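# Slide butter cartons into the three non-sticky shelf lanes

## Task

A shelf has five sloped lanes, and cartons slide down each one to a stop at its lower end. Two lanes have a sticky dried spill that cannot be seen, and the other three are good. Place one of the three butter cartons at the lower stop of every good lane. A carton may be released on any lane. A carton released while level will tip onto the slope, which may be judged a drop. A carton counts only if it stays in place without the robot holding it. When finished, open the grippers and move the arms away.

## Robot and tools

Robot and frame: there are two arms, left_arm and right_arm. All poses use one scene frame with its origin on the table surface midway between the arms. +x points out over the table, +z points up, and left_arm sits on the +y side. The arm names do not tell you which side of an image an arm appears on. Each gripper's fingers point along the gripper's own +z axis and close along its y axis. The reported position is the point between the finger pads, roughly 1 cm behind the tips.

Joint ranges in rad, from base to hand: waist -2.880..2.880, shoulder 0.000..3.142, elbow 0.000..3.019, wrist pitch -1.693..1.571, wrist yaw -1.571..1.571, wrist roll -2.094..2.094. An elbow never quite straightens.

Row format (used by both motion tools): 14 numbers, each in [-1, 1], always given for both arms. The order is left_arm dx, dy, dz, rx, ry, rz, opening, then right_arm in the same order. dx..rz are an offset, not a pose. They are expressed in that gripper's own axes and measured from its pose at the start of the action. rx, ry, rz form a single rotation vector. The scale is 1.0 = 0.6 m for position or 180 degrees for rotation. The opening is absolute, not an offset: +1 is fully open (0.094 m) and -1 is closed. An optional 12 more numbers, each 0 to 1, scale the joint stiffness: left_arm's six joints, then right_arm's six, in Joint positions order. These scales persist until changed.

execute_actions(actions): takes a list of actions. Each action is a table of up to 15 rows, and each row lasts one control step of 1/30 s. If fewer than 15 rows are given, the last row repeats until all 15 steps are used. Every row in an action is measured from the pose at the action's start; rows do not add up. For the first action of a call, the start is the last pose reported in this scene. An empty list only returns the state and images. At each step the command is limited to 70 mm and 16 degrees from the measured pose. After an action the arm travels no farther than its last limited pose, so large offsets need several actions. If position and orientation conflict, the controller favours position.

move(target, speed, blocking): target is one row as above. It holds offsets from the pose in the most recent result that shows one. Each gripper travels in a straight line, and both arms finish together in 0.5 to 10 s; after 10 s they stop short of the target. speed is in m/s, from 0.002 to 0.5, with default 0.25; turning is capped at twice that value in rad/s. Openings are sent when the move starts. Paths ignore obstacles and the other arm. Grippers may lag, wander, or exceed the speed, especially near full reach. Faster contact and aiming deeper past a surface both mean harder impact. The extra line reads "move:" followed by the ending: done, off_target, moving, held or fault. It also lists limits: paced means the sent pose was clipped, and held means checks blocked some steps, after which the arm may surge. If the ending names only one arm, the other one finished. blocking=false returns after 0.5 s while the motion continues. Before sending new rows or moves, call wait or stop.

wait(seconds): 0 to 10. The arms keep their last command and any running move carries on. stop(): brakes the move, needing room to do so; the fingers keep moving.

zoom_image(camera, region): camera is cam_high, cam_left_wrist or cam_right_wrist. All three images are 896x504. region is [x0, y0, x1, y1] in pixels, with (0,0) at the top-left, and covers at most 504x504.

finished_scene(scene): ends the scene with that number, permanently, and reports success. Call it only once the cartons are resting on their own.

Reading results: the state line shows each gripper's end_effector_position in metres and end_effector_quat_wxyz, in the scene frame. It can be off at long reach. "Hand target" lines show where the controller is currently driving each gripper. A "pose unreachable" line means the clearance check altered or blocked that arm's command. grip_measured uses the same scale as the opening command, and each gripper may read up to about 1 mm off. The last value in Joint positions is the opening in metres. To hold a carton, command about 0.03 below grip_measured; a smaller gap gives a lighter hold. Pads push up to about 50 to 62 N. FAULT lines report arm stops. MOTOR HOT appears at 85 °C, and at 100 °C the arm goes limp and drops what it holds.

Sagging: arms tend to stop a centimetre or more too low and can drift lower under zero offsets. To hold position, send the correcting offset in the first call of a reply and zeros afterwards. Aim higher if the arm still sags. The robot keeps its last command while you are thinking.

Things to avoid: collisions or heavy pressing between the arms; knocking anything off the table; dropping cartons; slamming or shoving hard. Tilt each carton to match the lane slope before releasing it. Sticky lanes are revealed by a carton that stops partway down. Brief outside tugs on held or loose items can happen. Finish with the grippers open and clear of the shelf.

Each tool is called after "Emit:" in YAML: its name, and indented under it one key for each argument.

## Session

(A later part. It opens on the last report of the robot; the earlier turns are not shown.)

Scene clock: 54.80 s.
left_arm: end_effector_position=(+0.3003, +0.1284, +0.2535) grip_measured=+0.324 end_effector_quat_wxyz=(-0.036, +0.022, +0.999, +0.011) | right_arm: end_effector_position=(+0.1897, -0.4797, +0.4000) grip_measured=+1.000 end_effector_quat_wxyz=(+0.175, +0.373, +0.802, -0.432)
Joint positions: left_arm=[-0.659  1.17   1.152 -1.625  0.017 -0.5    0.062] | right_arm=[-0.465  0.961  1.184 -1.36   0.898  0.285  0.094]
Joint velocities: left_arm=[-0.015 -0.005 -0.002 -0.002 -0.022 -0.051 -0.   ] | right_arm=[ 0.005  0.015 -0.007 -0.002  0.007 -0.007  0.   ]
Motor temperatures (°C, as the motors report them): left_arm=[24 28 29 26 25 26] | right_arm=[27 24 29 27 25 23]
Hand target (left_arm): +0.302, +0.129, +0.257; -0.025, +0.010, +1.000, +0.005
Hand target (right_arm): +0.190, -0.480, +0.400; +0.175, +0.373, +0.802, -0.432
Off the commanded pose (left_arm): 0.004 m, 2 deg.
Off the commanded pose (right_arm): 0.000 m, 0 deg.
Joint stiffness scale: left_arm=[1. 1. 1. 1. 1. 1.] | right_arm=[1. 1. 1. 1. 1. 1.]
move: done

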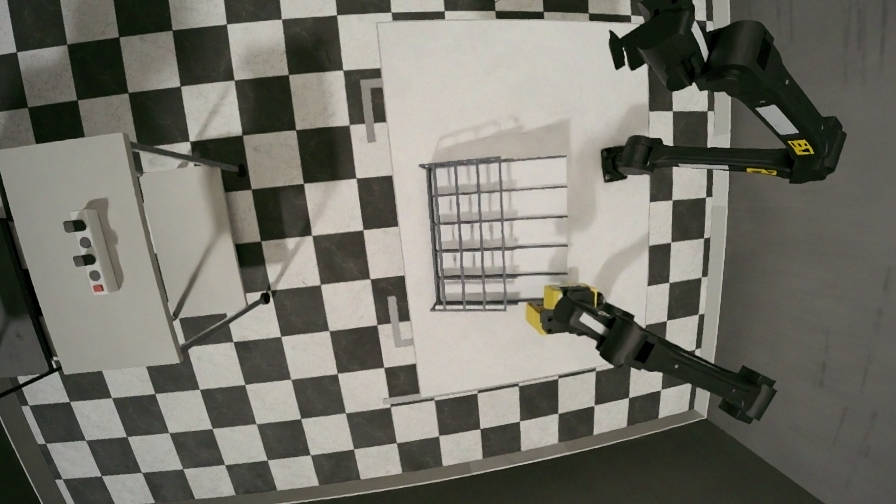

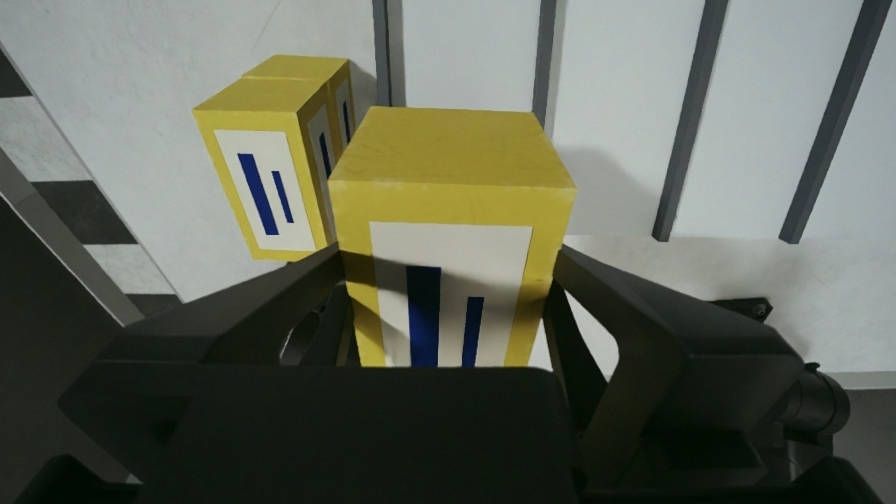

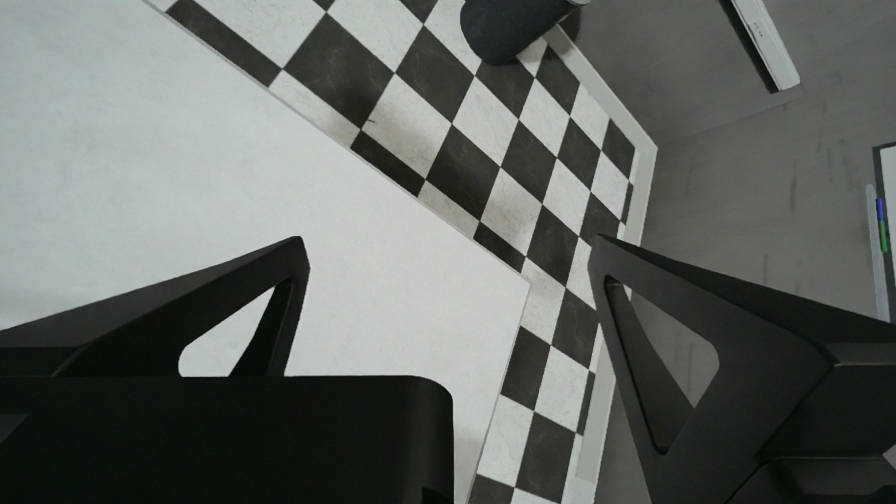

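Emit:
move:
  target: [-0.07,-0.02,0.1,0,0.045,0,0.1, 0,0,0,0,0,0,1]
  speed: 0.15

Scene clock: 58.87 s.
left_arm: end_effector_position=(+0.3333, +0.1161, +0.1848) grip_measured=+0.324 end_effector_quat_wxyz=(-0.116, +0.015, +0.993, +0.019) | right_arm: end_effector_position=(+0.1897, -0.4797, +0.4000) grip_measured=+1.000 end_effector_quat_wxyz=(+0.175, +0.373, +0.802, -0.432)
Joint positions: left_arm=[-0.61   1.386  1.145 -1.554  0.073 -0.459  0.062] | right_arm=[-0.465  0.961  1.184 -1.36   0.898  0.285  0.094]
Joint velocities: left_arm=[-0.005 -0.005 -0.012 -0.012 -0.007  0.007  0.   ] | right_arm=[-0.005 -0.015 -0.012  0.002  0.037  0.007  0.   ]
Motor temperatures (°C, as the motors report them): left_arm=[24 28 29 26 25 26] | right_arm=[27 24 29 27 25 23]
Hand target (left_arm): +0.337, +0.116, +0.189; -0.106, +0.021, +0.994, +0.013
Hand target (right_arm): +0.190, -0.480, +0.400; +0.175, +0.373, +0.802, -0.432
Off the commanded pose (left_arm): 0.007 m, 2 deg.
Off the commanded pose (right_arm): 0.000 m, 0 deg.
Joint stiffness scale: left_arm=[1. 1. 1. 1. 1. 1.] | right_arm=[1. 1. 1. 1. 1. 1.]
move: done

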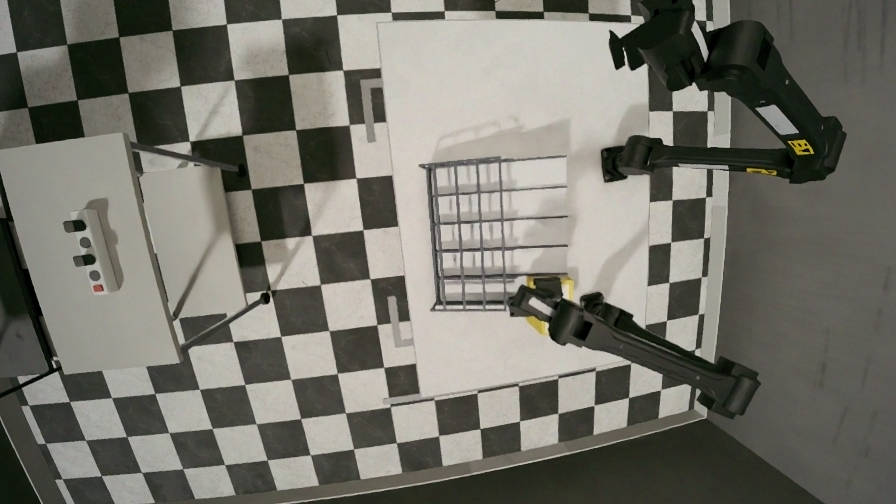

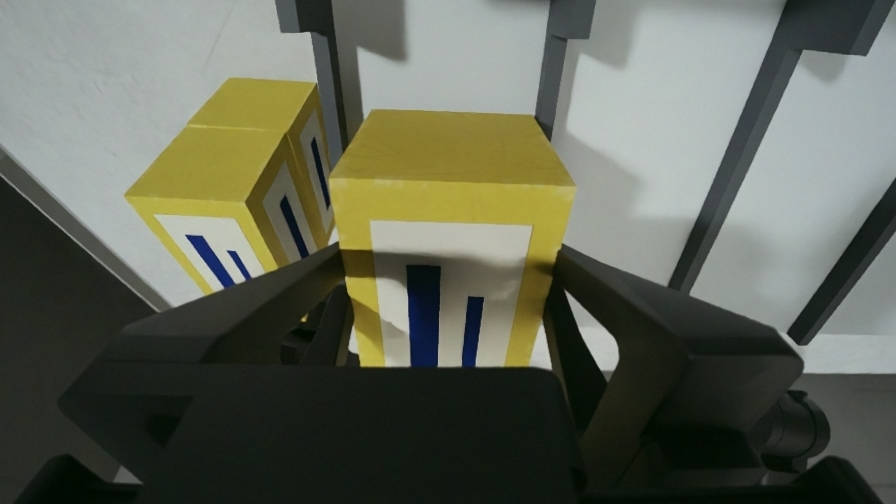

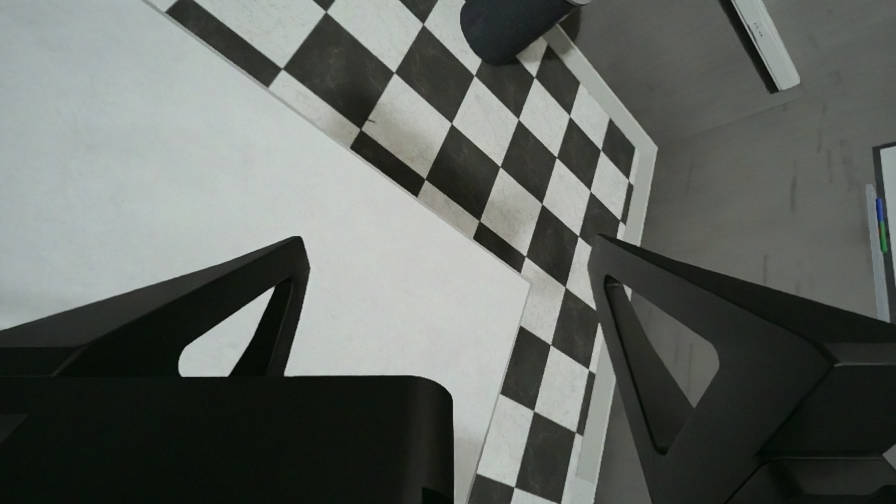

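Emit:
move:
  target: [0,0.012,0.06,0,0,0,0.1, 0,0,0,0,0,0,1]
  speed: 0.03

Scene clock: 62.17 s.
left_arm: end_effector_position=(+0.3342, +0.1180, +0.1777) grip_measured=+0.324 end_effector_quat_wxyz=(-0.093, +0.012, +0.996, +0.005) | right_arm: end_effector_position=(+0.1897, -0.4797, +0.4000) grip_measured=+1.000 end_effector_quat_wxyz=(+0.175, +0.373, +0.802, -0.432)
Joint positions: left_arm=[-0.603  1.355  1.102 -1.489  0.076 -0.458  0.062] | right_arm=[-0.465  0.961  1.184 -1.36   0.898  0.285  0.094]
Joint velocities: left_arm=[ 0.015  0.005 -0.007 -0.012 -0.081  0.066 -0.001] | right_arm=[-0.024  0.005 -0.002 -0.017  0.022  0.066  0.   ]
Motor temperatures (°C, as the motors report them): left_arm=[24 28 29 26 25 26] | right_arm=[27 24 29 27 25 23]
Hand target (left_arm): +0.324, +0.125, +0.152; -0.116, +0.015, +0.993, +0.019
Hand target (right_arm): +0.190, -0.480, +0.400; +0.175, +0.373, +0.802, -0.432
Off the commanded pose (left_arm): 0.030 m, 3 deg.
Off the commanded pose (right_arm): 0.000 m, 0 deg.
Joint stiffness scale: left_arm=[1. 1. 1. 1. 1. 1.] | right_arm=[1. 1. 1. 1. 1. 1.]
move: off_target (left_arm)

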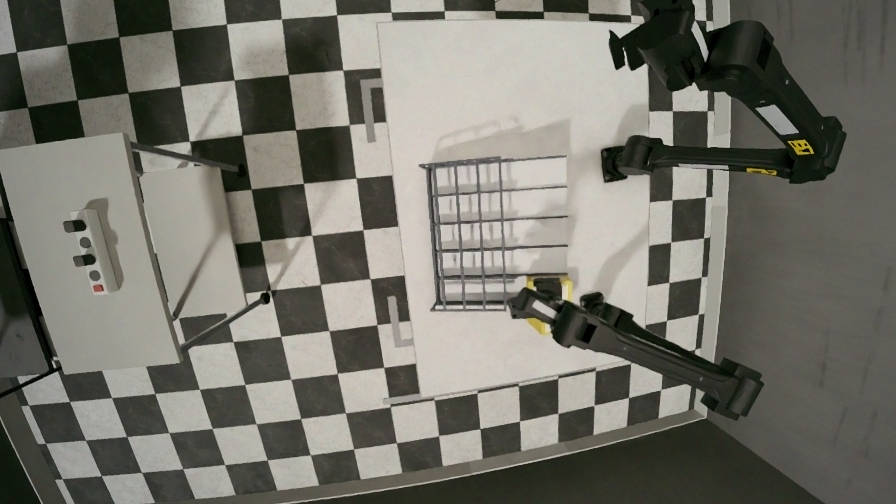

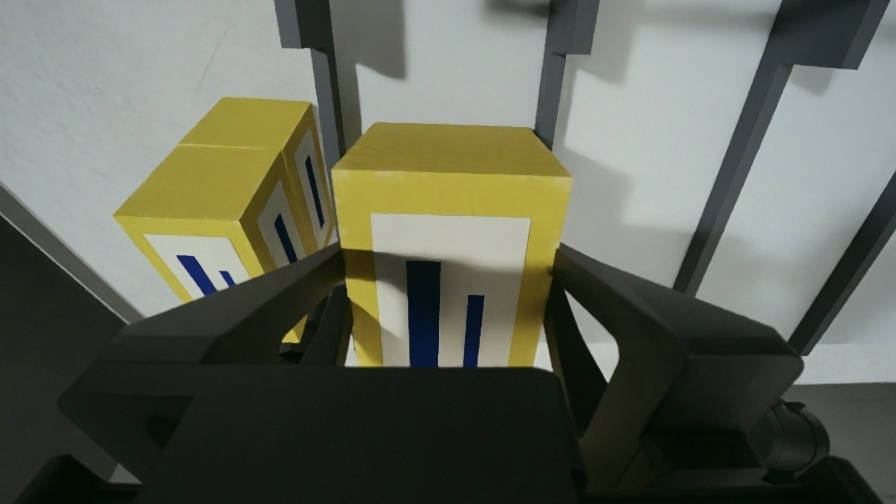

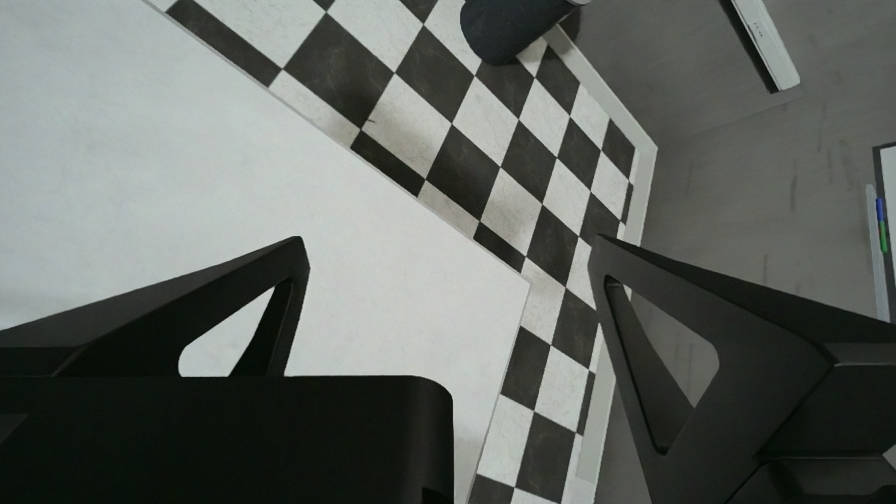

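Contact; the slope is steeper than I guessed, roughly 18°. Releasing.

Emit:
move:
  target: [0,0,0,0,0,0,0.7, 0,0,0,0,0,0,1]

Emit:
move:
  target: [0,0,-0.1,0,0,0,1, 0,0,0,0,0,0,1]

Scene clock: 64.93 s.
left_arm: end_effector_position=(+0.3340, +0.1180, +0.1785) grip_measured=+0.697 end_effector_quat_wxyz=(-0.092, +0.012, +0.996, +0.005) | right_arm: end_effector_position=(+0.1897, -0.4797, +0.4000) grip_measured=+1.000 end_effector_quat_wxyz=(+0.175, +0.373, +0.802, -0.432)
Joint positions: left_arm=[-0.603  1.352  1.102 -1.489  0.076 -0.458  0.08 ] | right_arm=[-0.465  0.961  1.184 -1.36   0.898  0.285  0.094]
Joint velocities: left_arm=[-0.005 -0.005 -0.002 -0.002 -0.007  0.066 -0.   ] | right_arm=[-0.005 -0.005 -0.017 -0.002 -0.037  0.022  0.   ]
Motor temperatures (°C, as the motors report them): left_arm=[24 28 29 26 25 26] | right_arm=[27 24 29 27 25 23]
Hand target (left_arm): +0.334, +0.118, +0.178; -0.093, +0.012, +0.996, +0.005
Hand target (right_arm): +0.190, -0.480, +0.400; +0.175, +0.373, +0.802, -0.432
Off the commanded pose (left_arm): 0.001 m, 0 deg.
Off the commanded pose (right_arm): 0.000 m, 0 deg.
Joint stiffness scale: left_arm=[1. 1. 1. 1. 1. 1.] | right_arm=[1. 1. 1. 1. 1. 1.]
move: done

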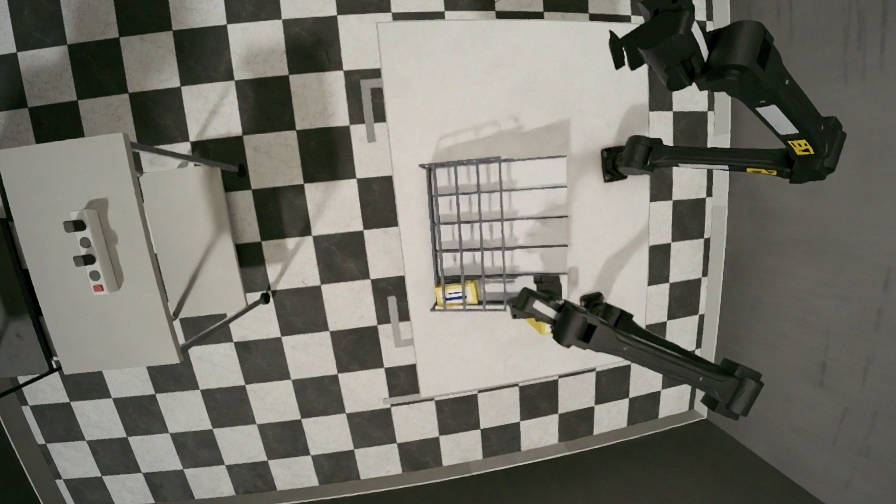

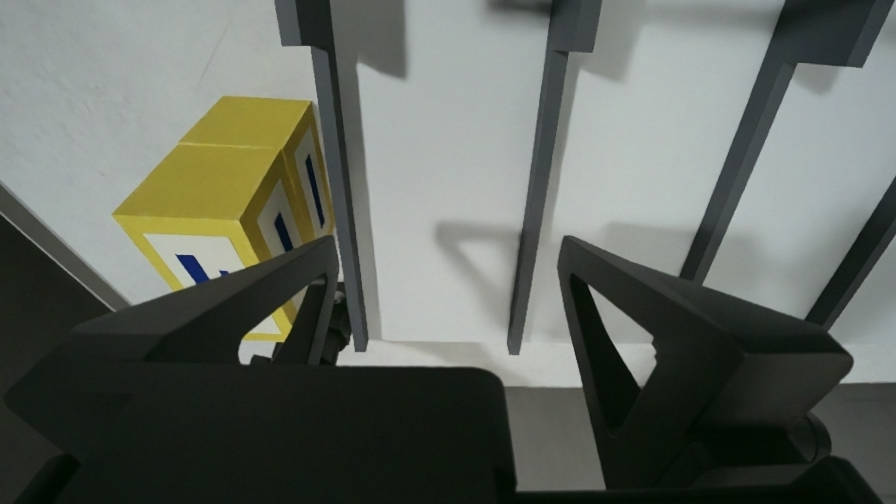

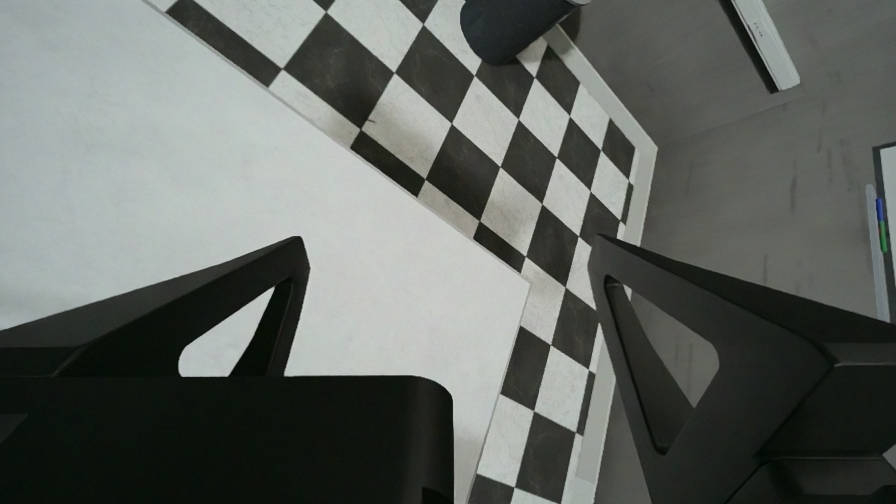

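Scene clock: 65.73 s.
left_arm: end_effector_position=(+0.3362, +0.1175, +0.2239) grip_measured=+1.000 end_effector_quat_wxyz=(-0.101, +0.011, +0.995, +0.010) | right_arm: end_effector_position=(+0.1897, -0.4797, +0.4000) grip_measured=+1.000 end_effector_quat_wxyz=(+0.175, +0.373, +0.802, -0.432)
Joint positions: left_arm=[-0.601  1.349  1.217 -1.629  0.075 -0.458  0.094] | right_arm=[-0.465  0.961  1.184 -1.36   0.898  0.285  0.094]
Joint velocities: left_arm=[ 0.005 -0.005  0.007 -0.012 -0.125  0.066  0.   ] | right_arm=[-0.005  0.005  0.022  0.002 -0.022 -0.051  0.   ]
Motor temperatures (°C, as the motors report them): left_arm=[24 28 29 26 25 26] | right_arm=[27 24 29 27 25 23]
Hand target (left_arm): +0.345, +0.118, +0.237; -0.092, +0.012, +0.996, +0.005
Hand target (right_arm): +0.190, -0.480, +0.400; +0.175, +0.373, +0.802, -0.432
Off the commanded pose (left_arm): 0.016 m, 1 deg.
Off the commanded pose (right_arm): 0.000 m, 0 deg.
Joint stiffness scale: left_arm=[1. 1. 1. 1. 1. 1.] | right_arm=[1. 1. 1. 1. 1. 1.]
move: off_target (left_arm)

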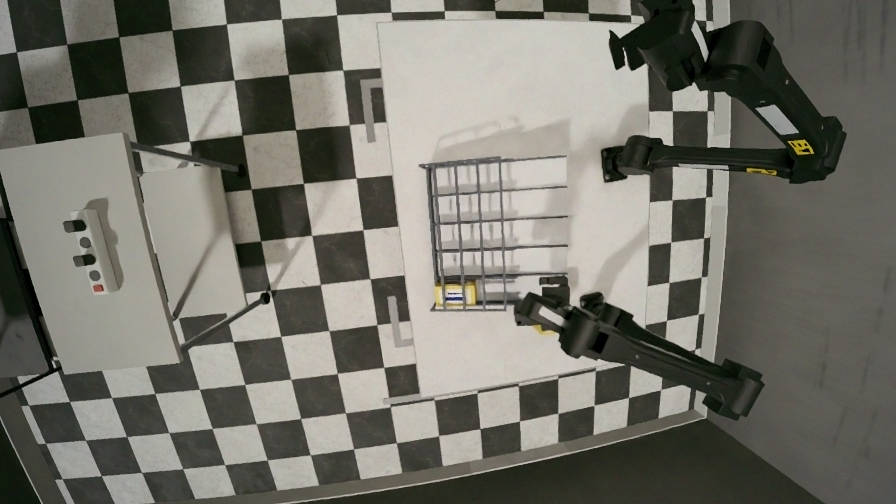

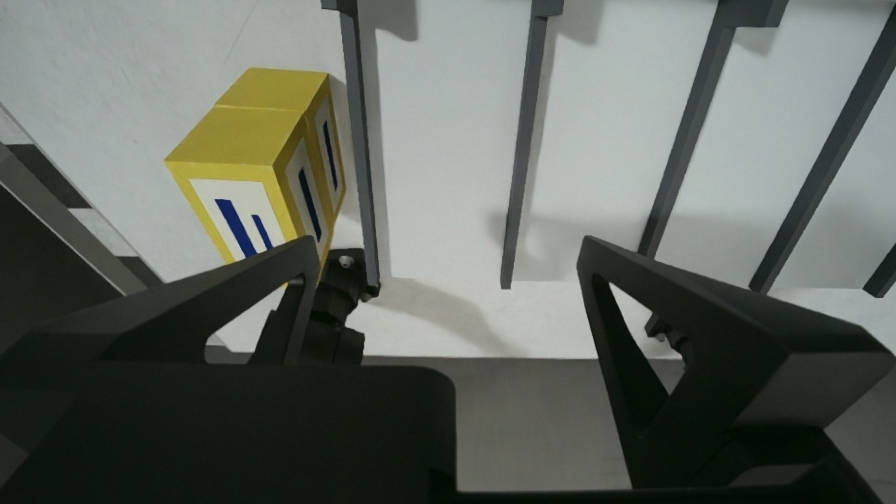

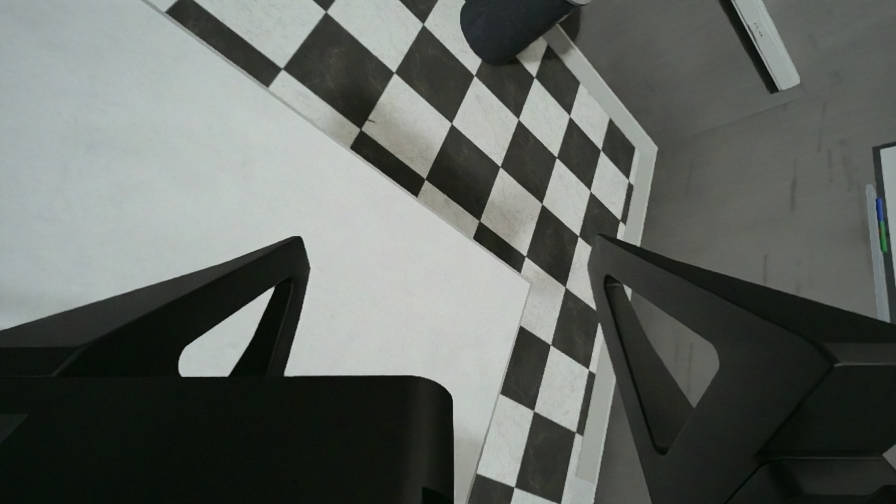

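Emit:
move:
  target: [0.052,0.22,0.045,0,-0.11,0,1, 0,0,0,0,0,0,1]

Scene clock: 70.10 s.
left_arm: end_effector_position=(+0.3012, +0.2518, +0.2156) grip_measured=+1.000 end_effector_quat_wxyz=(+0.072, +0.005, +0.997, +0.009) | right_arm: end_effector_position=(+0.1897, -0.4797, +0.4000) grip_measured=+1.000 end_effector_quat_wxyz=(+0.175, +0.373, +0.802, -0.432)
Joint positions: left_arm=[-0.276  0.91   0.878 -1.4   -0.041 -0.15   0.094] | right_arm=[-0.465  0.961  1.184 -1.36   0.898  0.285  0.094]
Joint velocities: left_arm=[-0.005  0.005 -0.007  0.002 -0.007 -0.007  0.   ] | right_arm=[-0.015  0.005  0.002 -0.002  0.007  0.022  0.   ]
Motor temperatures (°C, as the motors report them): left_arm=[24 28 30 26 25 26] | right_arm=[27 24 29 27 25 23]
Hand target (left_arm): +0.303, +0.252, +0.209; +0.071, +0.012, +0.997, +0.009
Hand target (right_arm): +0.190, -0.480, +0.400; +0.175, +0.373, +0.802, -0.432
Off the commanded pose (left_arm): 0.010 m, 1 deg.
Off the commanded pose (right_arm): 0.000 m, 0 deg.
Joint stiffness scale: left_arm=[1. 1. 1. 1. 1. 1.] | right_arm=[1. 1. 1. 1. 1. 1.]
move: done

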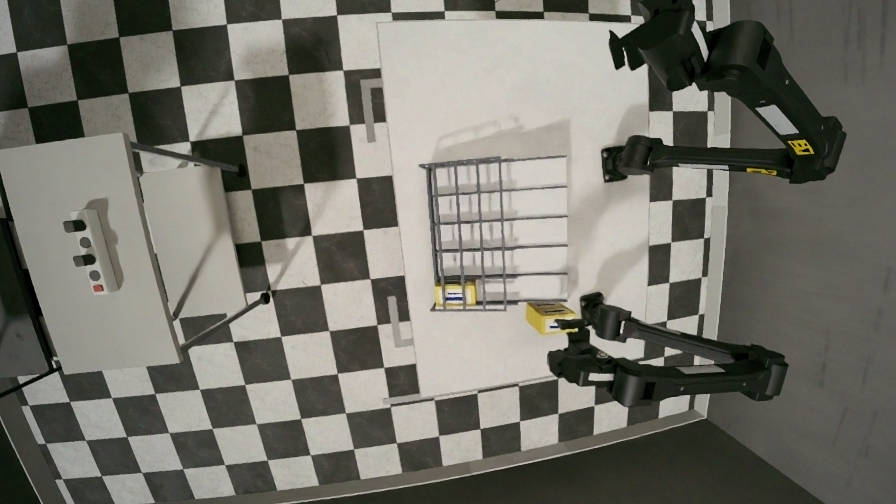

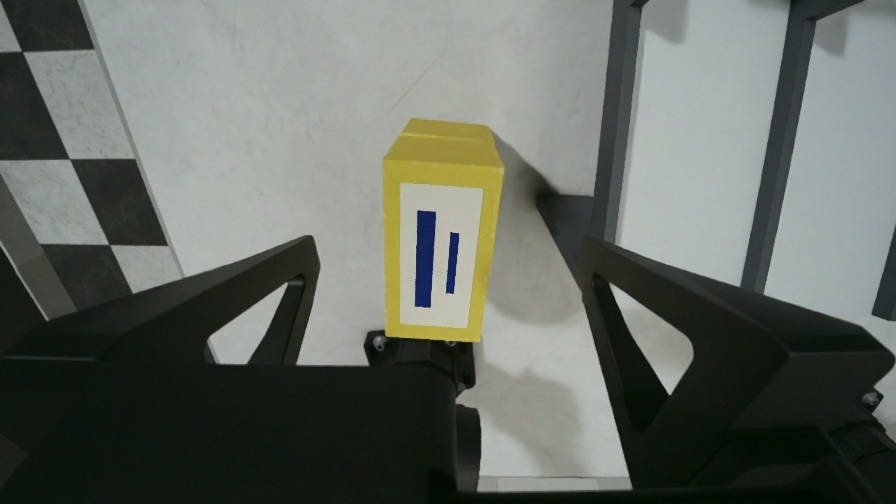

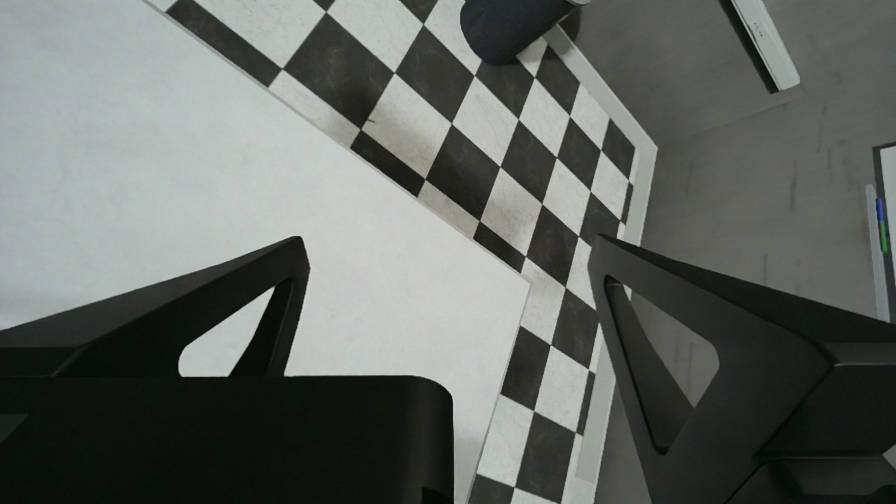

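Emit:
move:
  target: [0.057,0.003,0.167,0,0,0,1, 0,0,0,0,0,0,1]
  speed: 0.12

Emit:
move:
  target: [0,0,0,0,0,0,0.1, 0,0,0,0,0,0,1]

Scene clock: 73.50 s.
left_arm: end_effector_position=(+0.2795, +0.2554, +0.1157) grip_measured=+1.000 end_effector_quat_wxyz=(+0.067, +0.006, +0.998, +0.010) | right_arm: end_effector_position=(+0.1897, -0.4797, +0.4000) grip_measured=+1.000 end_effector_quat_wxyz=(+0.175, +0.373, +0.802, -0.432)
Joint positions: left_arm=[-0.276  0.899  0.607 -1.149 -0.041 -0.148  0.094] | right_arm=[-0.465  0.961  1.184 -1.36   0.898  0.285  0.094]
Joint velocities: left_arm=[-0.024 -0.005 -0.007  0.002  0.081  0.081  0.   ] | right_arm=[ 0.015 -0.015  0.007  0.022  0.007  0.022  0.   ]
Motor temperatures (°C, as the motors report them): left_arm=[24 28 29 26 25 26] | right_arm=[27 24 30 27 25 23]
Hand target (left_arm): +0.281, +0.255, +0.112; +0.071, +0.005, +0.997, +0.009
Hand target (right_arm): +0.190, -0.480, +0.400; +0.175, +0.373, +0.802, -0.432
Off the commanded pose (left_arm): 0.005 m, 1 deg.
Off the commanded pose (right_arm): 0.000 m, 0 deg.
Joint stiffness scale: left_arm=[1. 1. 1. 1. 1. 1.] | right_arm=[1. 1. 1. 1. 1. 1.]
move: done

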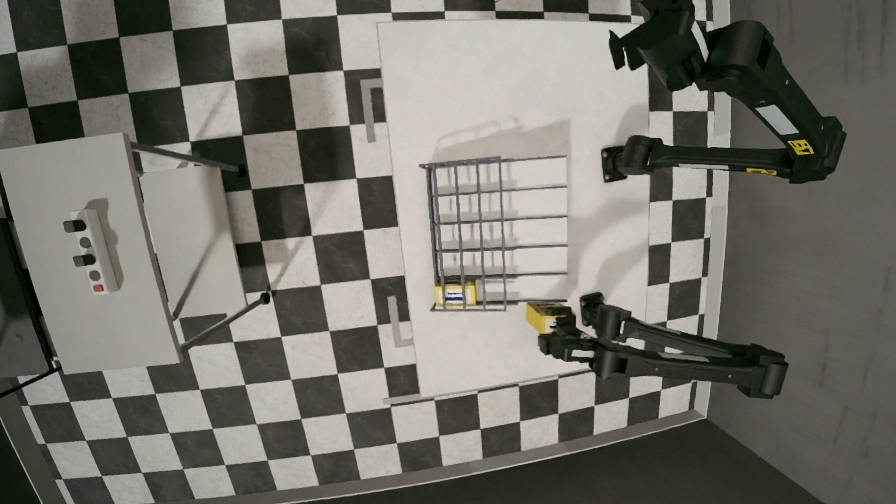

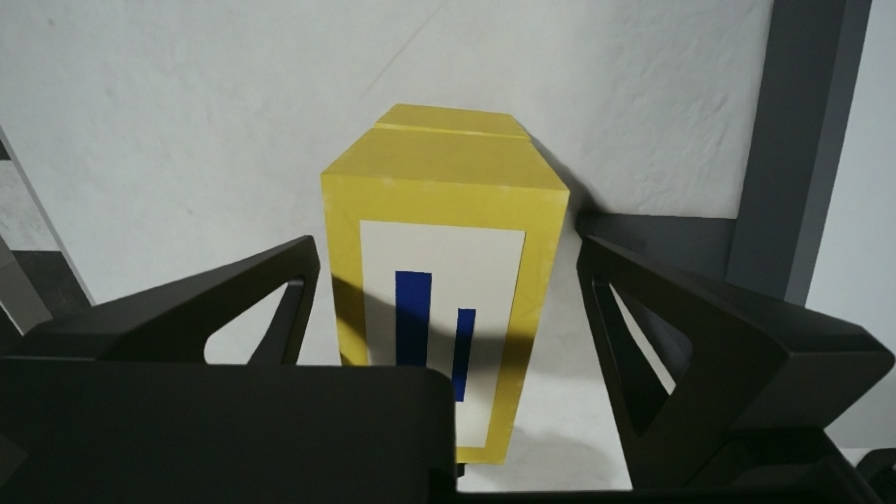

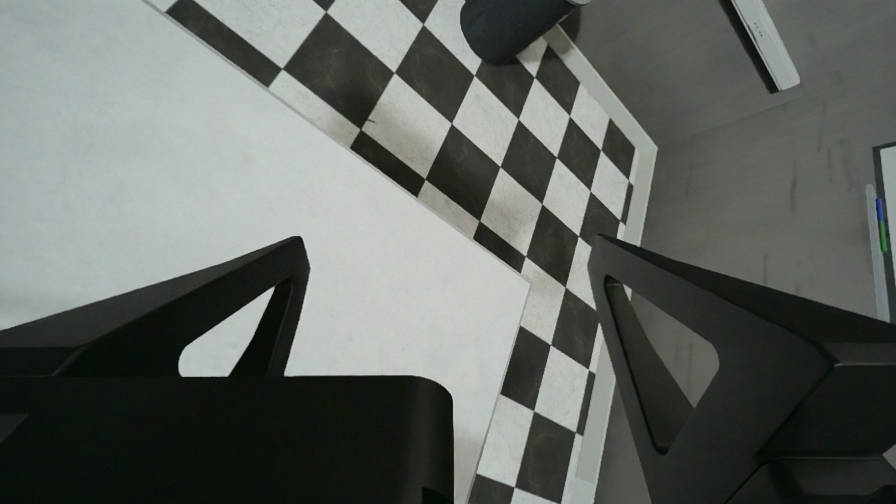

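Scene clock: 74.00 s.
left_arm: end_effector_position=(+0.2796, +0.2557, +0.1157) grip_measured=+0.333 end_effector_quat_wxyz=(+0.067, +0.006, +0.998, +0.011) | right_arm: end_effector_position=(+0.1897, -0.4797, +0.4000) grip_measured=+1.000 end_effector_quat_wxyz=(+0.175, +0.373, +0.802, -0.432)
Joint positions: left_arm=[-0.276  0.899  0.607 -1.149 -0.042 -0.148  0.063] | right_arm=[-0.465  0.961  1.184 -1.36   0.898  0.285  0.094]
Joint velocities: left_arm=[-0.005 -0.015 -0.002  0.012 -0.066 -0.022 -0.001] | right_arm=[ 0.005  0.005  0.007 -0.002 -0.037  0.022  0.   ]
Motor temperatures (°C, as the motors report them): left_arm=[24 28 29 26 25 26] | right_arm=[27 24 30 27 25 23]
Hand target (left_arm): +0.280, +0.255, +0.116; +0.067, +0.006, +0.998, +0.010
Hand target (right_arm): +0.190, -0.480, +0.400; +0.175, +0.373, +0.802, -0.432
Off the commanded pose (left_arm): 0.000 m, 0 deg.
Off the commanded pose (right_arm): 0.000 m, 0 deg.
Joint stiffness scale: left_arm=[1. 1. 1. 1. 1. 1.] | right_arm=[1. 1. 1. 1. 1. 1.]
move: done

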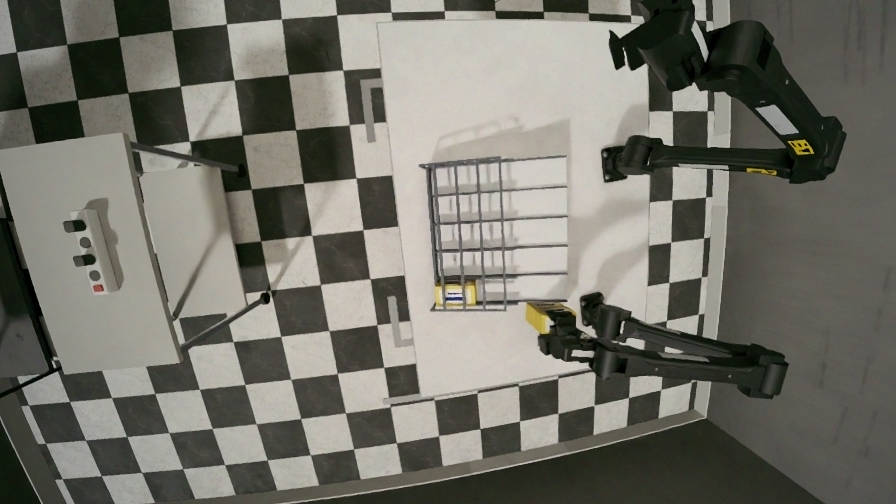

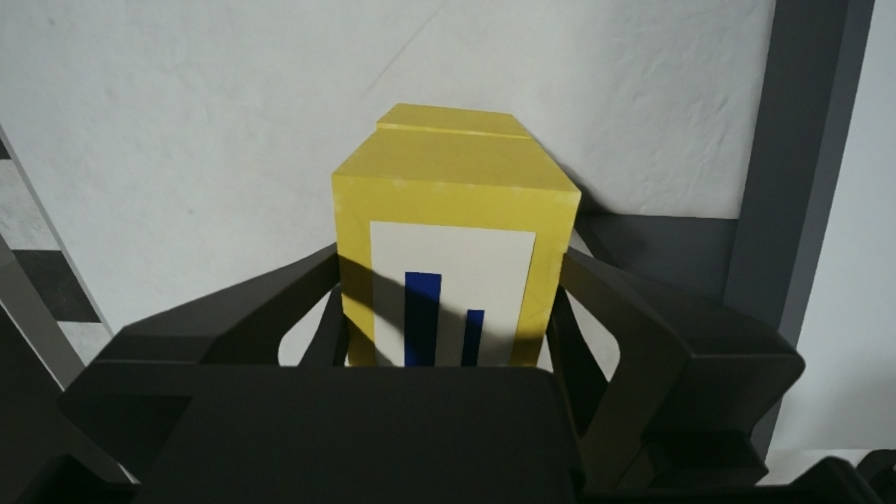

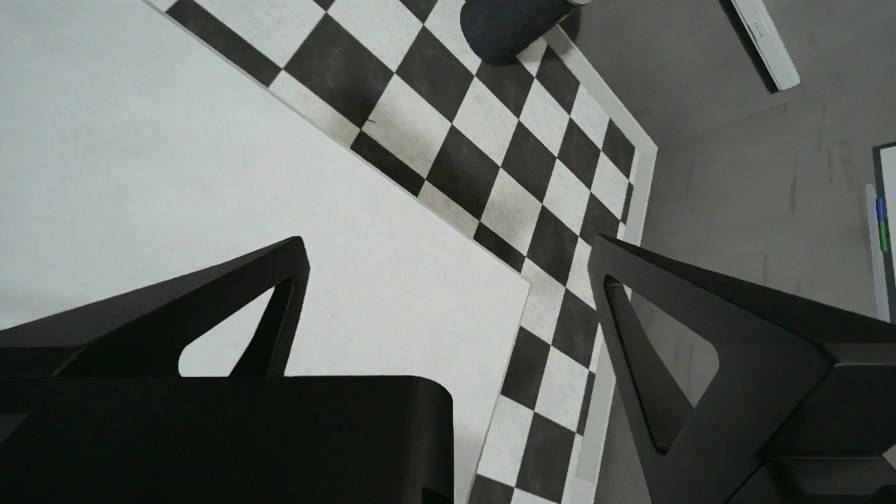

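Emit:
move:
  target: [-0.117,0,-0.25,0,0,0,0.1, 0,0,0,0,0,0,1]

Emit:
move:
  target: [0,-0.367,0.05,0,0.1,0,0.1, 0,0,0,0,0,0,1]

Scene clock: 78.60 s.
left_arm: end_effector_position=(+0.3199, +0.2509, +0.2474) grip_measured=+0.333 end_effector_quat_wxyz=(+0.046, +0.003, +0.999, +0.014) | right_arm: end_effector_position=(+0.1897, -0.4797, +0.4000) grip_measured=+1.000 end_effector_quat_wxyz=(+0.175, +0.373, +0.802, -0.432)
Joint positions: left_arm=[-0.269  0.999  1.016 -1.5   -0.042 -0.147  0.063] | right_arm=[-0.465  0.961  1.184 -1.36   0.898  0.285  0.094]
Joint velocities: left_arm=[-0.005  0.005 -0.027  0.017  0.11  -0.007  0.   ] | right_arm=[ 0.005 -0.005 -0.007 -0.007  0.051  0.066  0.   ]
Motor temperatures (°C, as the motors report them): left_arm=[24 28 30 26 25 26] | right_arm=[27 24 30 27 25 23]
Hand target (left_arm): +0.329, +0.252, +0.272; +0.068, +0.006, +0.998, +0.011
Hand target (right_arm): +0.190, -0.480, +0.400; +0.175, +0.373, +0.802, -0.432
Off the commanded pose (left_arm): 0.028 m, 2 deg.
Off the commanded pose (right_arm): 0.000 m, 0 deg.
Joint stiffness scale: left_arm=[1. 1. 1. 1. 1. 1.] | right_arm=[1. 1. 1. 1. 1. 1.]
move: off_target (left_arm); limits=paced

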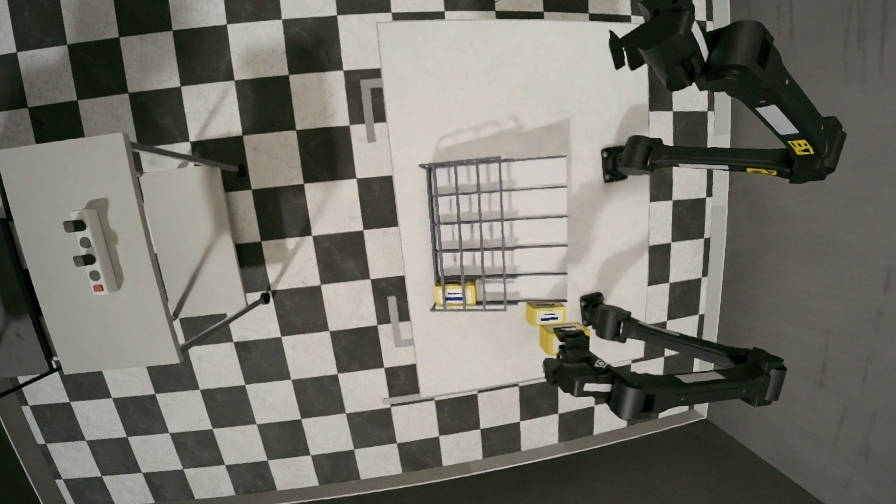

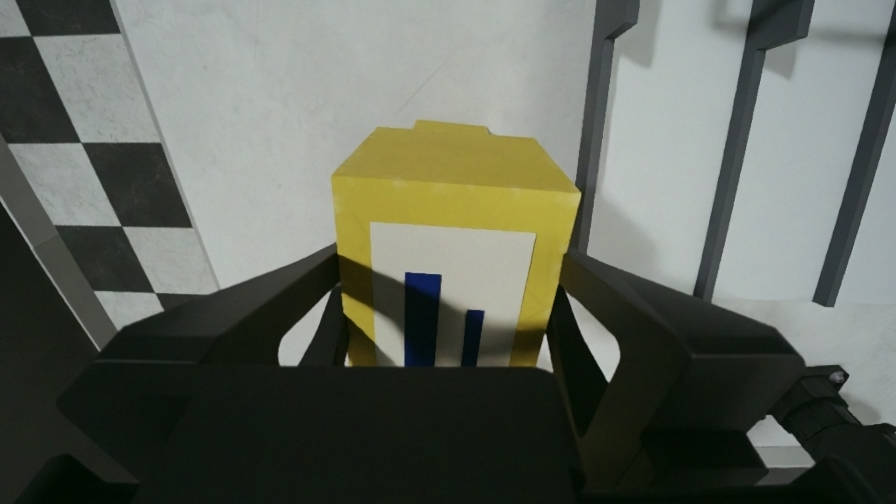

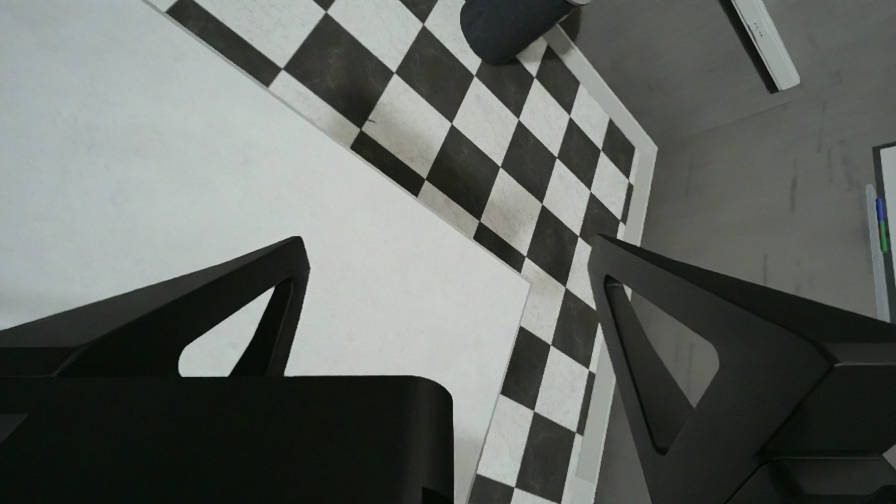

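Scene clock: 80.03 s.
left_arm: end_effector_position=(+0.3119, +0.0367, +0.1851) grip_measured=+0.333 end_effector_quat_wxyz=(-0.124, +0.009, +0.992, +0.025) | right_arm: end_effector_position=(+0.1897, -0.4797, +0.4000) grip_measured=+1.000 end_effector_quat_wxyz=(+0.175, +0.373, +0.802, -0.432)
Joint positions: left_arm=[-0.81   1.464  1.225 -1.556  0.119 -0.664  0.063] | right_arm=[-0.465  0.961  1.184 -1.36   0.898  0.285  0.094]
Joint velocities: left_arm=[ 0.015 -0.005 -0.007  0.007 -0.051 -0.037  0.001] | right_arm=[-0.015 -0.005  0.002 -0.012  0.007 -0.051  0.   ]
Motor temperatures (°C, as the motors report them): left_arm=[24 28 30 26 25 26] | right_arm=[27 24 30 27 25 23]
Hand target (left_arm): +0.320, +0.029, +0.209; -0.109, +0.002, +0.994, +0.012
Hand target (right_arm): +0.190, -0.480, +0.400; +0.175, +0.373, +0.802, -0.432
Off the commanded pose (left_arm): 0.028 m, 2 deg.
Off the commanded pose (right_arm): 0.000 m, 0 deg.
Joint stiffness scale: left_arm=[1. 1. 1. 1. 1. 1.] | right_arm=[1. 1. 1. 1. 1. 1.]
move: off_target (left_arm)

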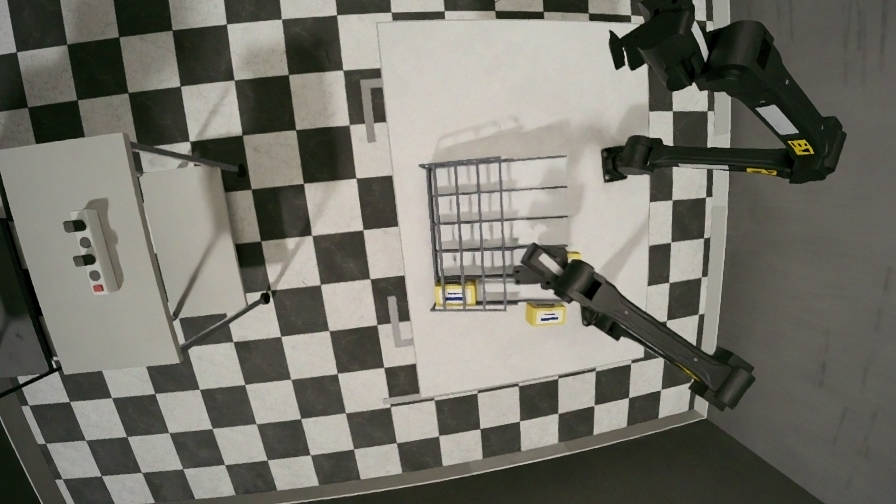

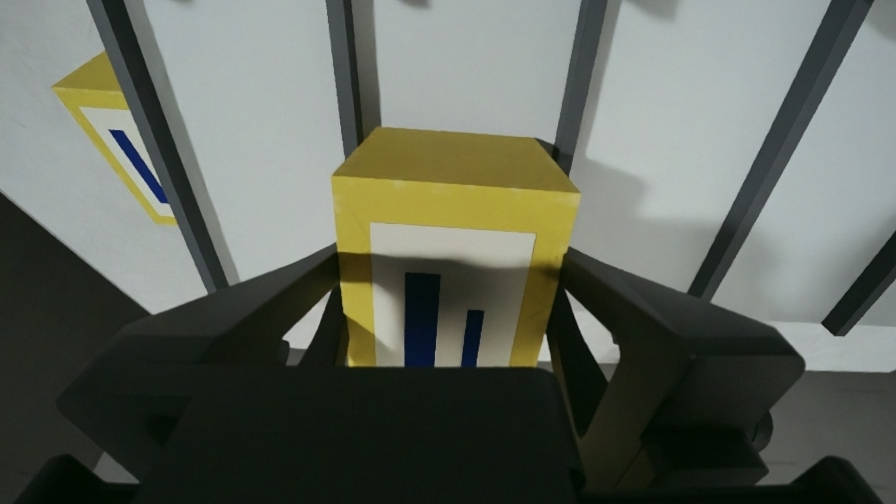

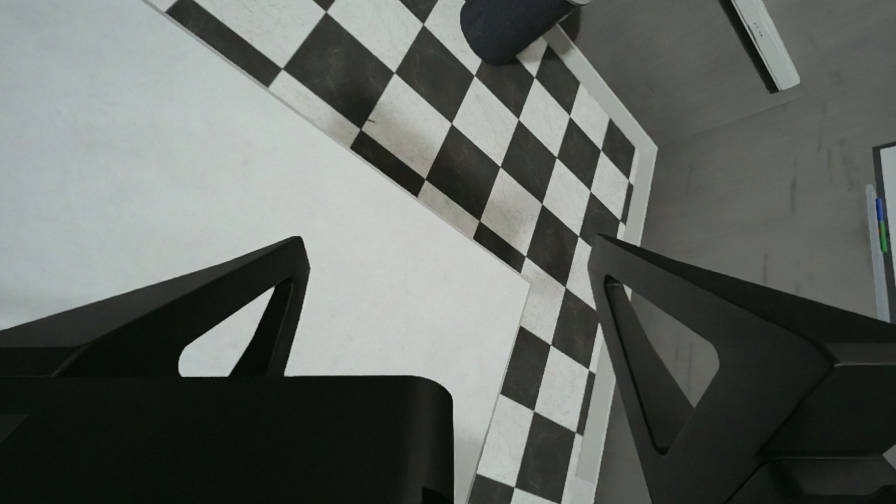

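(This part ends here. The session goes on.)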